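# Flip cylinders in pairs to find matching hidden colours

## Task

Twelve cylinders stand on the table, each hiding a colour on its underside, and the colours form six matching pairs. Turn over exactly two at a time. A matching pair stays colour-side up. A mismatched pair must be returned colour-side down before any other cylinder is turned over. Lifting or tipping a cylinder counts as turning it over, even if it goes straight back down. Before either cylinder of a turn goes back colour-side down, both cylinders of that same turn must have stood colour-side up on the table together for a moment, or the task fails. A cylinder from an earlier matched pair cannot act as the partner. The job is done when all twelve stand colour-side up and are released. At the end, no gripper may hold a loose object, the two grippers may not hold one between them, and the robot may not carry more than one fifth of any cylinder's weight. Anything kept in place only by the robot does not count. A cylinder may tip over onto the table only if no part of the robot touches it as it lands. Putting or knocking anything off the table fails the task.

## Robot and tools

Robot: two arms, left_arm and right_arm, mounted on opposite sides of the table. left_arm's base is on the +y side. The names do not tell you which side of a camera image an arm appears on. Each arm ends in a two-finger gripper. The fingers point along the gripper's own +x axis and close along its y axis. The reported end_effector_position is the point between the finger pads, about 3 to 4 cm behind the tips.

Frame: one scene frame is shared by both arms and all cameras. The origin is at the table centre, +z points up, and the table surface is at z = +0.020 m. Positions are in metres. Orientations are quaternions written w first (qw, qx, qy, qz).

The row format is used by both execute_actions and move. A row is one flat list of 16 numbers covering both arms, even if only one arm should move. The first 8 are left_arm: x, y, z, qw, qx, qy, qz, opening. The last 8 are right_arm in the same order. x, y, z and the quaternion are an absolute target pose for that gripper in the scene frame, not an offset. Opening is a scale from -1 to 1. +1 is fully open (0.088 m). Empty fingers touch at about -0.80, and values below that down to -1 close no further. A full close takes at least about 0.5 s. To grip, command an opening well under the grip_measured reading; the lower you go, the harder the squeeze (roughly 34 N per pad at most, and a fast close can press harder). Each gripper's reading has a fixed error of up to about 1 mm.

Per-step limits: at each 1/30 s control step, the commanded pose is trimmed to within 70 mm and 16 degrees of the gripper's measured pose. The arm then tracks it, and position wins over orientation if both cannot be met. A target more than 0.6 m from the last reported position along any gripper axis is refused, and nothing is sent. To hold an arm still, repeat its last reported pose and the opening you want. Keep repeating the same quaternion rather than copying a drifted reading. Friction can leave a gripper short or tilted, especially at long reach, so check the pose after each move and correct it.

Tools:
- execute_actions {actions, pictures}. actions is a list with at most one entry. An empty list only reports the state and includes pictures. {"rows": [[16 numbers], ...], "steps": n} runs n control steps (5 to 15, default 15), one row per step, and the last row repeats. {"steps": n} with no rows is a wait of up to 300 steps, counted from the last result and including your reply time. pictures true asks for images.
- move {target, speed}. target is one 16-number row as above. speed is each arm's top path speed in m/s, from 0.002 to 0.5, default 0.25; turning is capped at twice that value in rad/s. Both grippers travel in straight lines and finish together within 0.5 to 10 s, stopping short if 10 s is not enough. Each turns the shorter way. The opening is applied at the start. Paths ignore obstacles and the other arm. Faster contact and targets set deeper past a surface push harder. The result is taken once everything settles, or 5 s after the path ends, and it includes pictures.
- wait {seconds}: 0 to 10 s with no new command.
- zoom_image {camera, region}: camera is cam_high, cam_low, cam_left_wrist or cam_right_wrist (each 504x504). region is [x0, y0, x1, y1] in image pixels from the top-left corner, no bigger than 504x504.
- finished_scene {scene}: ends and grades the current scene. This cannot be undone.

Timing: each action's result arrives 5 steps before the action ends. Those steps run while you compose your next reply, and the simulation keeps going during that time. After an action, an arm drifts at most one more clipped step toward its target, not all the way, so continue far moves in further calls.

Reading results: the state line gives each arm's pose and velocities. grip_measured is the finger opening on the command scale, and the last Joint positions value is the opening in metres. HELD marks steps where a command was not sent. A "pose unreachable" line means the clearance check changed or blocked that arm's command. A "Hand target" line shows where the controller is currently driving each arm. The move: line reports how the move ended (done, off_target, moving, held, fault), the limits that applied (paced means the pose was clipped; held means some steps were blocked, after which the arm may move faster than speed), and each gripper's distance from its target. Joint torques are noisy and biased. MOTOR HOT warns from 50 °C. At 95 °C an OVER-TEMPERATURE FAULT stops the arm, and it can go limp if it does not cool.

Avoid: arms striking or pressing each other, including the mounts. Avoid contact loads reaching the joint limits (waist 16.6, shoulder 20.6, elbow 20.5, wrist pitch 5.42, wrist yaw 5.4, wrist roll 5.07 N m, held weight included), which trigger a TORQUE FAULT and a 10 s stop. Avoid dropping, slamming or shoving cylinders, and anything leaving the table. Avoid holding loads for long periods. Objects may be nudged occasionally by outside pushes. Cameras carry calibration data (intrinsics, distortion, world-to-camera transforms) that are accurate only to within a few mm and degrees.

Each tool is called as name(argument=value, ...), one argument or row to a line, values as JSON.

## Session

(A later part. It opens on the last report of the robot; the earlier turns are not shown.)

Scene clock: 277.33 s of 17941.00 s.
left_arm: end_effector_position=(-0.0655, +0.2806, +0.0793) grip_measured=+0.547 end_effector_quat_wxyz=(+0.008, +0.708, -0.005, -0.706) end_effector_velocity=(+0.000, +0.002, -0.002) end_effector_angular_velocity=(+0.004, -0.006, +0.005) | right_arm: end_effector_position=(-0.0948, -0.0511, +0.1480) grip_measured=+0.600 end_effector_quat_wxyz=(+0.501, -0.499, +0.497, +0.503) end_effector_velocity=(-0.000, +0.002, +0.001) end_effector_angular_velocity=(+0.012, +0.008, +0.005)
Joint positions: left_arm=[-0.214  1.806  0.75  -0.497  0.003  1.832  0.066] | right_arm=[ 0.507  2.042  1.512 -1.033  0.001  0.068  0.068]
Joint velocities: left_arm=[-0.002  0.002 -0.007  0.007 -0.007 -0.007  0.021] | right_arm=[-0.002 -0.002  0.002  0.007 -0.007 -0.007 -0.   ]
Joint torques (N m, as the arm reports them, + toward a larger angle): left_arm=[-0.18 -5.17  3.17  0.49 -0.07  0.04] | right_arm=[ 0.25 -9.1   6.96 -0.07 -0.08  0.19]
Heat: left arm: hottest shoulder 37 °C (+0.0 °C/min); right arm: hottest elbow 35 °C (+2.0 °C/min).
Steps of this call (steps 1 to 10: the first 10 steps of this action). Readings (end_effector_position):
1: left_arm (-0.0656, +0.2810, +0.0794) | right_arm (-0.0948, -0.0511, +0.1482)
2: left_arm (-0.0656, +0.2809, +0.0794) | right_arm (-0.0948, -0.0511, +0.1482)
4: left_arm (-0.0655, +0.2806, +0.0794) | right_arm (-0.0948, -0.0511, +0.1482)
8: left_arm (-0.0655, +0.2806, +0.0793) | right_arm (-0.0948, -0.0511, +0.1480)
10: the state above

move(
  target=[-0.067,0.285,0.16,0,0.707,0,-0.707,0.6,-0.098,-0.054,0.075,0.5,-0.5,0.5,0.5,0.35],
  speed=0.2,
)

execute_actions(
  actions=[
    {"rows":[[-0.067,0.285,0.16,0,0.707,0,-0.707,0.6,-0.098,-0.054,0.075,0.5,-0.5,0.5,0.5,-0.3]],"steps":12},
  ],
)

execute_actions(
  actions=[
    {"rows":[[-0.067,0.285,0.16,0,0.707,0,-0.707,0.6,-0.098,-0.07,0.17,0.5,-0.5,0.5,0.5,-0.3]],"steps":15},
  ],
)

move(
  target=[-0.003,0.08,0.3,0.5,0.5,-0.5,-0.5,0.6,0,-0.075,0.302,0.707,0,0,0.707,-0.3],
  speed=0.5,
)

move(
  target=[-0.003,0.027,0.297,0.5,0.5,-0.5,-0.5,0.6,0,-0.027,0.302,0.707,0,0,0.707,-0.3],
)

execute_actions(
  actions=[
    {"rows":[[-0.003,0.027,0.297,0.5,0.5,-0.5,-0.5,-0.3,0,-0.027,0.302,0.707,0,0,0.707,-0.3]],"steps":12},
  ],
)

execute_actions(
  actions=[
    {"rows":[[-0.003,0.027,0.297,0.5,0.5,-0.5,-0.5,-0.3,0,-0.027,0.302,0.707,0,0,0.707,0.6]],"steps":8},
  ],
)

execute_actions(
  actions=[
    {"rows":[[-0.003,0.065,0.3,0.5,0.5,-0.5,-0.5,-0.3,0,-0.065,0.302,0.707,0,0,0.707,0.6]],"steps":12},
  ],
)

Scene clock: 278.83 s of 17941.00 s.
left_arm: end_effector_position=(-0.0677, +0.2885, +0.1555) grip_measured=+0.600 end_effector_quat_wxyz=(-0.004, +0.705, +0.007, -0.710) end_effector_velocity=(-0.000, +0.003, +0.002) end_effector_angular_velocity=(+0.014, -0.004, +0.005) | right_arm: end_effector_position=(-0.0970, -0.0507, +0.0825) grip_measured=+0.350 end_effector_quat_wxyz=(+0.504, -0.496, +0.495, +0.506) end_effector_velocity=(-0.000, -0.000, -0.003) end_effector_angular_velocity=(-0.003, +0.007, -0.010)
Joint positions: left_arm=[-0.214  1.605  0.893 -0.875  0.003  1.832  0.068] | right_arm=[ 0.513  2.134  1.373 -0.79   0.001  0.074  0.056]
Joint velocities: left_arm=[-0.002 -0.007  0.002 -0.022 -0.007 -0.007 -0.   ] | right_arm=[-0.002  0.007 -0.002  0.007 -0.007  0.007  0.   ]
Joint torques (N m, as the arm reports them, + toward a larger angle): left_arm=[-0.43 -7.52  5.73  0.12 -0.04  0.07] | right_arm=[ 0.27 -9.3   4.08  0.29 -0.07  0.18]
Heat: left arm: hottest shoulder 36 °C (-1.0 °C/min); right arm: hottest elbow 34 °C (+1.0 °C/min).
Hand target (left_arm): -0.067, +0.285, +0.160; +0.000, +0.707, +0.000, -0.707
Hand target (right_arm): -0.098, -0.055, +0.075; +0.500, -0.500, +0.500, +0.500
Off your previous action's commanded pose (left_arm): 0.006 m, 1 deg at its last step (step 5 of this call).
Off your previous action's commanded pose (right_arm): 0.003 m, 1 deg at its last step (step 5 of this call).
Off the commanded pose (left_arm): 0.006 m, 1 deg.
Off the commanded pose (right_arm): 0.008 m, 1 deg.
Kept back: nothing.
move: done
camera_calibration (this result's frames):
cam_left_wrist: T_world_to_cam=[[-0.00375563, 0.999832, -0.0179325, -0.273316], [0.957913, 0.00874433, 0.286926, 0.050494], [0.287035, -0.0161002, -0.957785, 0.245891], [0, 0, 0, 1]] pos_world=[-0.119975, 0.276788, 0.216121]
cam_right_wrist: T_world_to_cam=[[0.997703, 0.0604919, 0.0304793, 0.103687], [0.0491807, -0.956326, 0.288135, -0.0343683], [0.046578, -0.285974, -0.957105, 0.14887], [0, 0, 0, 1]] pos_world=[-0.108693, 0.00343347, 0.149227]

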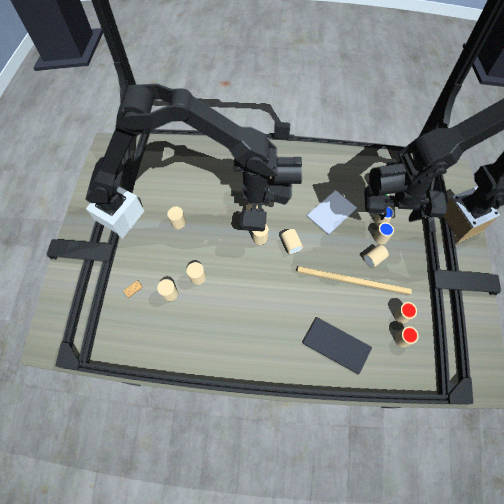

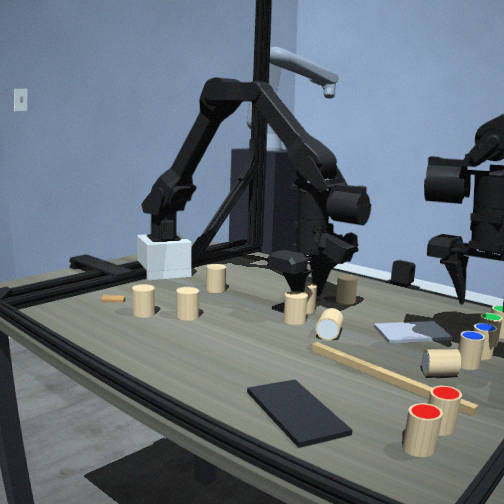

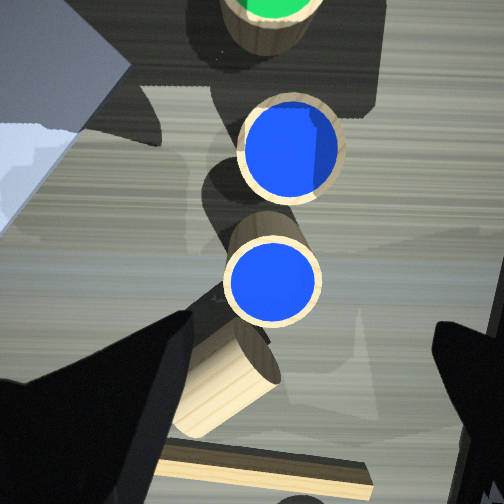

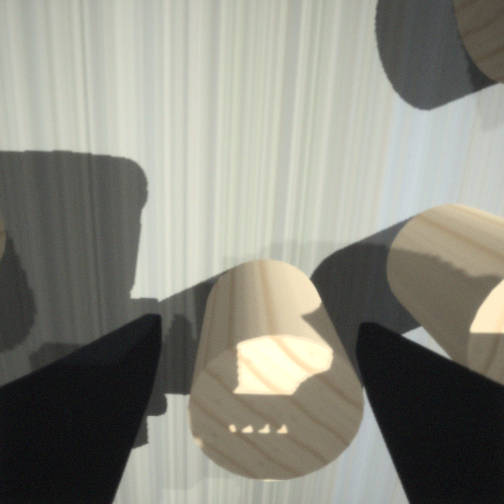

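Scene clock: 279.07 s of 17941.00 s.
left_arm: end_effector_position=(-0.0677, +0.2885, +0.1556) grip_measured=+0.600 end_effector_quat_wxyz=(-0.004, +0.705, +0.007, -0.710) end_effector_velocity=(+0.001, +0.006, +0.000) end_effector_angular_velocity=(+0.027, -0.016, +0.005) | right_arm: end_effector_position=(-0.0971, -0.0508, +0.0821) grip_measured=+0.022 end_effector_quat_wxyz=(+0.504, -0.496, +0.495, +0.505) end_effector_velocity=(-0.000, -0.002, +0.000) end_effector_angular_velocity=(-0.009, +0.021, +0.000)
Joint positions: left_arm=[-0.214  1.605  0.893 -0.876  0.003  1.832  0.068] | right_arm=[ 0.513  2.135  1.373 -0.79   0.001  0.074  0.04 ]
Joint velocities: left_arm=[-0.002 -0.002 -0.002 -0.022 -0.022 -0.007 -0.   ] | right_arm=[-0.007 -0.002 -0.002 -0.007 -0.022 -0.007  0.   ]
Joint torques (N m, as the arm reports them, + toward a larger angle): left_arm=[-0.22 -7.43  6.    0.12 -0.07 -0.02] | right_arm=[ 0.24 -9.09  4.48  0.27 -0.07  0.15]
Heat: left arm: hottest shoulder 36 °C (-1.0 °C/min); right arm: hottest elbow 34 °C (+1.0 °C/min).
Steps of this call (steps 1 to 7: the first 7 steps of this action). Readings (end_effector_position):
1: left_arm (-0.0677, +0.2884, +0.1555) | right_arm (-0.0970, -0.0507, +0.0825)
2: left_arm (-0.0677, +0.2884, +0.1556) | right_arm (-0.0970, -0.0507, +0.0824)
4: left_arm (-0.0677, +0.2884, +0.1556) | right_arm (-0.0971, -0.0507, +0.0824)
7: the state above

Scene clock: 279.57 s of 17941.00 s.
left_arm: end_effector_position=(-0.0677, +0.2885, +0.1556) grip_measured=+0.600 end_effector_quat_wxyz=(-0.004, +0.705, +0.007, -0.710) end_effector_velocity=(-0.001, +0.000, +0.001) end_effector_angular_velocity=(+0.000, +0.008, +0.010) | right_arm: end_effector_position=(-0.0970, -0.0660, +0.1631) grip_measured=+0.022 end_effector_quat_wxyz=(+0.502, -0.497, +0.496, +0.504) end_effector_velocity=(-0.000, -0.022, +0.076) end_effector_angular_velocity=(-0.052, +0.003, +0.025)
Joint positions: left_arm=[-0.214  1.605  0.893 -0.876  0.003  1.832  0.068] | right_arm=[ 0.516  1.968  1.467 -1.057  0.001  0.076  0.04 ]
Joint velocities: left_arm=[ 0.002 -0.002  0.002 -0.007  0.007 -0.007 -0.   ] | right_arm=[ 0.002 -0.115  0.149 -0.315 -0.007 -0.022 -0.   ]
Joint torques (N m, as the arm reports them, + toward a larger angle): left_arm=[-0.29 -7.47  5.87  0.1  -0.06  0.05] | right_arm=[ 0.23 -9.84  5.8  -0.18 -0.07  0.19]
Heat: left arm: hottest shoulder 36 °C (-1.0 °C/min); right arm: hottest elbow 34 °C (+1.0 °C/min).
Off your previous action's commanded pose (left_arm): 0.006 m, 1 deg at its last step (step 5 of this call).
Off your previous action's commanded pose (right_arm): 0.008 m, 1 deg at its last step (step 5 of this call).
Steps of this call (steps 1 to 5: the last 5 steps of your previous action; steps 6 to 15: the first 10 steps of this action). Readings (end_effector_position):
6: left_arm (-0.0677, +0.2885, +0.1556) | right_arm (-0.0970, -0.0535, +0.0875)
7: left_arm (-0.0677, +0.2885, +0.1556) | right_arm (-0.0964, -0.0619, +0.0939)
9: left_arm (-0.0677, +0.2885, +0.1556) | right_arm (-0.0959, -0.0709, +0.1136)
13: left_arm (-0.0677, +0.2885, +0.1556) | right_arm (-0.0970, -0.0660, +0.1542)
15: the state above

Scene clock: 282.17 s of 17941.00 s.
left_arm: end_effector_position=(-0.0033, +0.0854, +0.3027) grip_measured=+0.600 end_effector_quat_wxyz=(+0.495, +0.502, -0.503, -0.500) end_effector_velocity=(+0.001, -0.003, -0.002) end_effector_angular_velocity=(-0.007, +0.019, +0.015) | right_arm: end_effector_position=(-0.0007, -0.0729, +0.3065) grip_measured=+0.022 end_effector_quat_wxyz=(+0.711, -0.000, -0.007, +0.703) end_effector_velocity=(+0.001, -0.002, -0.001) end_effector_angular_velocity=(+0.007, -0.010, -0.000)
Joint positions: left_arm=[-0.062  1.785  0.756  1.024  0.423  1.583  0.068] | right_arm=[ 0.134  1.313  0.416  0.906 -0.291 -0.008  0.04 ]
Joint velocities: left_arm=[-0.007  0.017  0.002  0.022 -0.022 -0.022  0.   ] | right_arm=[-0.007  0.002 -0.012  0.022 -0.007 -0.007 -0.   ]
Joint torques (N m, as the arm reports them, + toward a larger angle): left_arm=[-0.36 -6.71  6.64  1.76  0.05 -0.17] | right_arm=[-0.37 -4.51  5.15  1.63 -0.14  0.18]
Heat: left arm: hottest shoulder 36 °C (-1.0 °C/min); right arm: hottest elbow 34 °C (+0.0 °C/min).
Hand target (left_arm): -0.003, +0.082, +0.302; +0.495, +0.500, -0.503, -0.501
Hand target (right_arm): -0.000, -0.074, +0.301; +0.711, -0.001, -0.001, +0.703
Off your previous action's commanded pose (left_arm): 0.006 m, 1 deg at its last step (step 5 of this call).
Off your previous action's commanded pose (right_arm): 0.005 m, 0 deg at its last step (step 5 of this call).
Off the commanded pose (left_arm): 0.006 m, 1 deg.
Off the commanded pose (right_arm): 0.005 m, 1 deg.
Kept back: nothing.
move: done
camera_calibration (this result's frames):
cam_left_wrist: T_world_to_cam=[[0.0105266, -0.0293413, -0.999514, 0.317639], [0.95744, 0.288628, 0.0016107, 0.0107952], [0.28844, -0.956992, 0.0311308, 0.146182], [0, 0, 0, 1]] pos_world=[-0.0558441, 0.146099, 0.312916]
cam_right_wrist: T_world_to_cam=[[0.996796, -0.0412429, 0.068529, -0.0169405], [0.0531611, -0.298523, -0.952921, 0.303408], [0.0597587, 0.953511, -0.295374, 0.239971], [0, 0, 0, 1]] pos_world=[-0.0135837, -0.13894, 0.361166]

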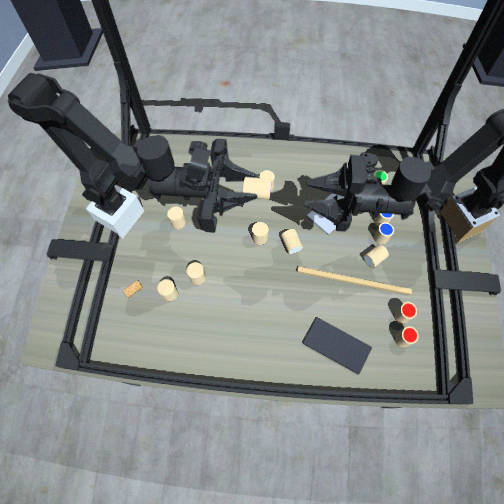

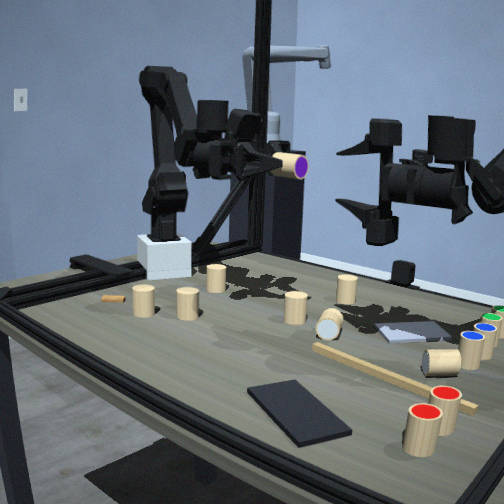

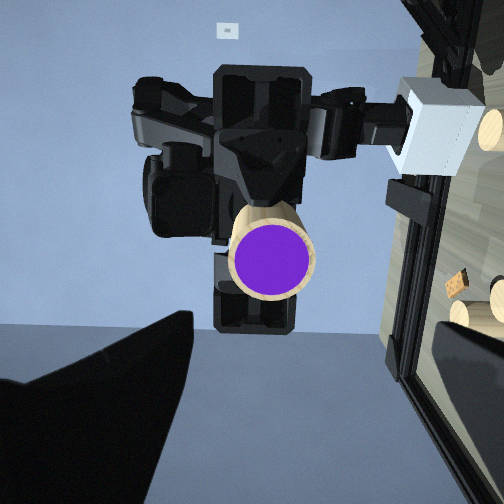

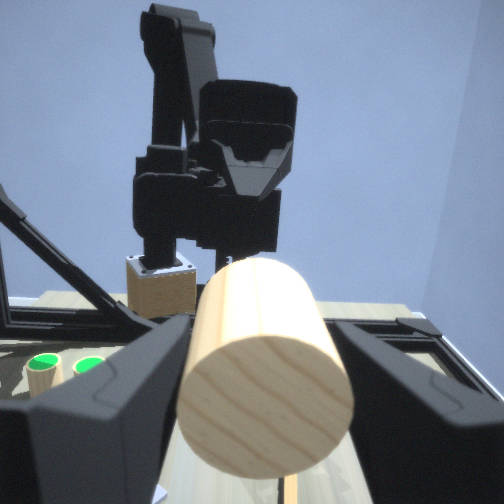

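Scene clock: 283.10 s of 17941.00 s.
left_arm: end_effector_position=(-0.0034, +0.0307, +0.3007) grip_measured=+0.600 end_effector_quat_wxyz=(+0.500, +0.499, -0.503, -0.497) end_effector_velocity=(-0.002, -0.002, +0.001) end_effector_angular_velocity=(-0.007, +0.019, -0.010) | right_arm: end_effector_position=(-0.0001, -0.0301, +0.2998) grip_measured=+0.022 end_effector_quat_wxyz=(+0.707, -0.004, +0.001, +0.707) end_effector_velocity=(+0.002, +0.000, -0.002) end_effector_angular_velocity=(-0.007, +0.009, -0.010)
Joint positions: left_arm=[-0.124  1.952  0.971  0.989  0.356  1.573  0.068] | right_arm=[ 0.175  1.509  0.555  0.947 -0.262 -0.006  0.04 ]
Joint velocities: left_arm=[-0.002  0.007  0.007  0.007  0.007 -0.022 -0.   ] | right_arm=[-0.002  0.002  0.002 -0.007  0.007  0.007 -0.   ]
Joint torques (N m, as the arm reports them, + toward a larger angle): left_arm=[-0.19 -7.84  6.49  1.41 -0.11 -0.13] | right_arm=[ 0.26 -5.83  7.64  1.63  0.02  0.2 ]
Heat: left arm: hottest shoulder 36 °C (-1.0 °C/min); right arm: hottest elbow 34 °C (+0.0 °C/min).
Hand target (left_arm): -0.003, +0.027, +0.297; +0.500, +0.500, -0.500, -0.500
Hand target (right_arm): -0.000, -0.027, +0.302; +0.707, -0.000, -0.000, +0.707
Off the commanded pose (left_arm): 0.005 m, 1 deg.
Off the commanded pose (right_arm): 0.004 m, 0 deg.
Kept back: nothing.
move: done
camera_calibration (this result's frames):
cam_left_wrist: T_world_to_cam=[[0.00552117, -0.040255, -0.999174, 0.314277], [0.955988, 0.293332, -0.0065353, 0.0290161], [0.293353, -0.955163, 0.0401028, 0.0911486], [0, 0, 0, 1]] pos_world=[-0.0562129, 0.0912016, 0.310552]
cam_right_wrist: T_world_to_cam=[[0.997595, -0.029152, 0.0628763, -0.0132457], [0.0506165, -0.313255, -0.948319, 0.308008], [0.0473417, 0.949222, -0.311026, 0.201689], [0, 0, 0, 1]] pos_world=[-0.0119248, -0.0953485, 0.355653]

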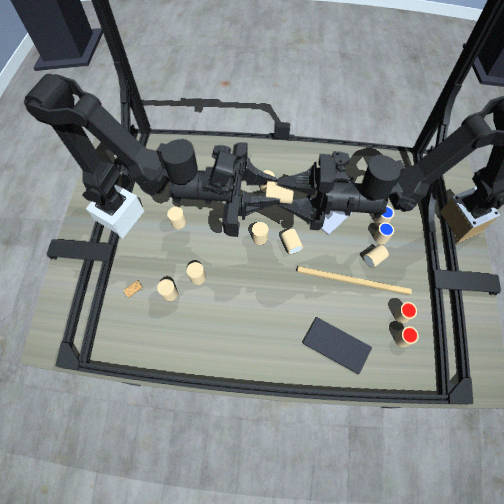

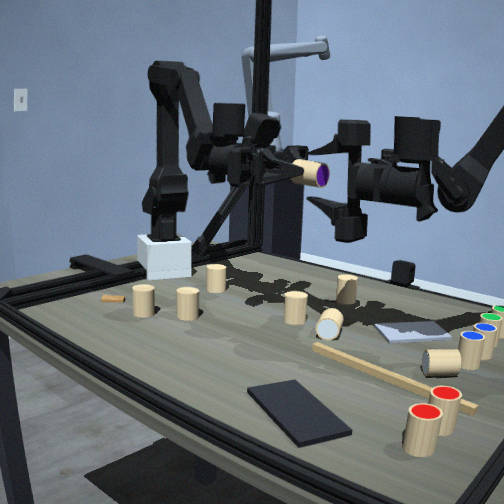

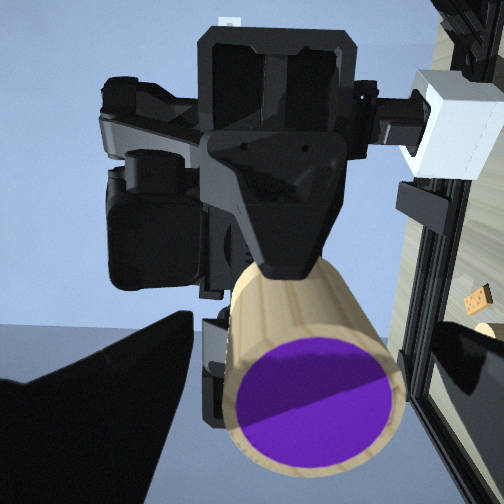

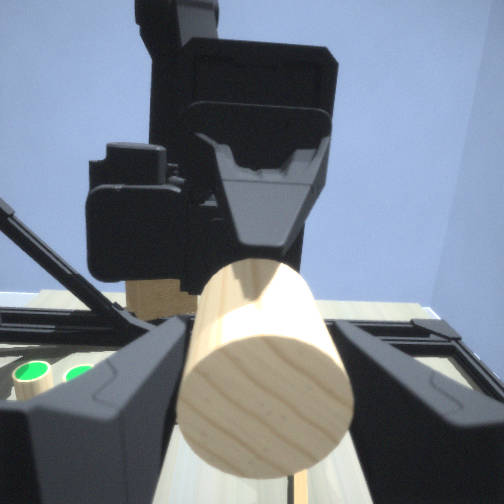

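Scene clock: 283.33 s of 17941.00 s.
left_arm: end_effector_position=(-0.0032, +0.0301, +0.3015) grip_measured=+0.026 end_effector_quat_wxyz=(+0.501, +0.499, -0.504, -0.496) end_effector_velocity=(-0.000, -0.000, +0.002) end_effector_angular_velocity=(-0.016, +0.016, +0.005) | right_arm: end_effector_position=(+0.0000, -0.0297, +0.2990) grip_measured=+0.022 end_effector_quat_wxyz=(+0.707, -0.004, +0.002, +0.707) end_effector_velocity=(+0.004, -0.001, -0.007) end_effector_angular_velocity=(-0.026, -0.000, -0.015)
Joint positions: left_arm=[-0.124  1.953  0.974  0.989  0.356  1.573  0.04 ] | right_arm=[ 0.175  1.512  0.555  0.948 -0.262 -0.004  0.04 ]
Joint velocities: left_arm=[-0.002  0.002 -0.002  0.022 -0.007 -0.022  0.   ] | right_arm=[-0.007  0.002 -0.002 -0.022  0.007 -0.007 -0.   ]
Joint torques (N m, as the arm reports them, + toward a larger angle): left_arm=[-0.24 -7.94  6.35  1.36 -0.12 -0.12] | right_arm=[ 0.26 -6.03  7.68  1.59  0.03  0.14]
Heat: left arm: hottest shoulder 36 °C (-1.0 °C/min); right arm: hottest elbow 34 °C (+0.0 °C/min).
Steps of this call (steps 1 to 7: the first 7 steps of this action). Readings (end_effector_position):
1: left_arm (-0.0034, +0.0306, +0.3006) | right_arm (-0.0001, -0.0300, +0.2997)
2: left_arm (-0.0033, +0.0305, +0.3005) | right_arm (-0.0001, -0.0300, +0.2998)
4: left_arm (-0.0033, +0.0304, +0.3010) | right_arm (-0.0001, -0.0299, +0.2995)
7: the state above

Scene clock: 283.60 s of 17941.00 s.
left_arm: end_effector_position=(-0.0029, +0.0301, +0.3013) grip_measured=+0.025 end_effector_quat_wxyz=(+0.501, +0.499, -0.503, -0.497) end_effector_velocity=(-0.001, -0.003, -0.006) end_effector_angular_velocity=(+0.044, +0.023, -0.010) | right_arm: end_effector_position=(+0.0000, -0.0296, +0.2990) grip_measured=+0.079 end_effector_quat_wxyz=(+0.707, -0.004, +0.002, +0.707) end_effector_velocity=(+0.001, +0.005, +0.010) end_effector_angular_velocity=(+0.021, -0.013, +0.015)
Joint positions: left_arm=[-0.123  1.954  0.974  0.988  0.356  1.573  0.04 ] | right_arm=[ 0.175  1.512  0.556  0.948 -0.262 -0.004  0.043]
Joint velocities: left_arm=[-0.002 -0.002  0.017 -0.066  0.007 -0.007  0.   ] | right_arm=[-0.007  0.002  0.032 -0.007 -0.022 -0.007  0.114]
Joint torques (N m, as the arm reports them, + toward a larger angle): left_arm=[-0.44 -8.01  6.24  1.48 -0.16 -0.17] | right_arm=[ 0.26 -6.1   7.33  1.59  0.    0.14]
Heat: left arm: hottest shoulder 36 °C (-1.0 °C/min); right arm: hottest elbow 34 °C (+0.0 °C/min).
Off your previous action's commanded pose (left_arm): 0.006 m, 1 deg at its last step (step 5 of this call).
Off your previous action's commanded pose (right_arm): 0.004 m, 0 deg at its last step (step 5 of this call).
Steps of this call (steps 1 to 5: the last 5 steps of your previous action; steps 6 to 8: the first 3 steps of this action). Readings (end_effector_position):
6: left_arm (-0.0032, +0.0301, +0.3016) | right_arm (+0.0000, -0.0297, +0.2990)
7: left_arm (-0.0030, +0.0302, +0.3016) | right_arm (+0.0000, -0.0297, +0.2990)
8: the state above

Scene clock: 284.00 s of 17941.00 s.
left_arm: end_effector_position=(-0.0018, +0.0558, +0.2953) grip_measured=+0.025 end_effector_quat_wxyz=(+0.499, +0.502, -0.497, -0.502) end_effector_velocity=(+0.007, +0.057, +0.003) end_effector_angular_velocity=(+0.011, -0.002, +0.019) | right_arm: end_effector_position=(+0.0005, -0.0560, +0.3048) grip_measured=+0.587 end_effector_quat_wxyz=(+0.708, +0.001, -0.006, +0.707) end_effector_velocity=(-0.005, -0.056, +0.009) end_effector_angular_velocity=(+0.007, -0.010, +0.029)
Joint positions: left_arm=[-0.096  1.889  0.866  1.014  0.381  1.573  0.04 ] | right_arm=[ 0.145  1.398  0.469  0.938 -0.29  -0.004  0.068]
Joint velocities: left_arm=[ 0.071 -0.168 -0.217  0.037  0.051  0.007 -0.   ] | right_arm=[-0.066 -0.271 -0.168 -0.095 -0.095 -0.007  0.006]
Joint torques (N m, as the arm reports them, + toward a larger angle): left_arm=[  0.23 -10.92   4.53   1.9    0.12  -0.14] | right_arm=[-0.22 -6.61  4.81  1.11 -0.13  0.17]
Heat: left arm: hottest shoulder 36 °C (-1.0 °C/min); right arm: hottest elbow 34 °C (+0.0 °C/min).
Off your previous action's commanded pose (left_arm): 0.003 m, 0 deg at its last step (step 5 of this call).
Off your previous action's commanded pose (right_arm): 0.002 m, 0 deg at its last step (step 5 of this call).
Steps of this call (steps 1 to 5: the last 5 steps of your previous action; steps 6 to 12: the first 7 steps of this action). Readings (end_effector_position):
6: left_arm (-0.0034, +0.0324, +0.2986) | right_arm (+0.0000, -0.0322, +0.3013)
7: left_arm (-0.0040, +0.0374, +0.2978) | right_arm (-0.0000, -0.0376, +0.3011)
9: left_arm (-0.0037, +0.0474, +0.2958) | right_arm (+0.0003, -0.0480, +0.3025)
12: the state above


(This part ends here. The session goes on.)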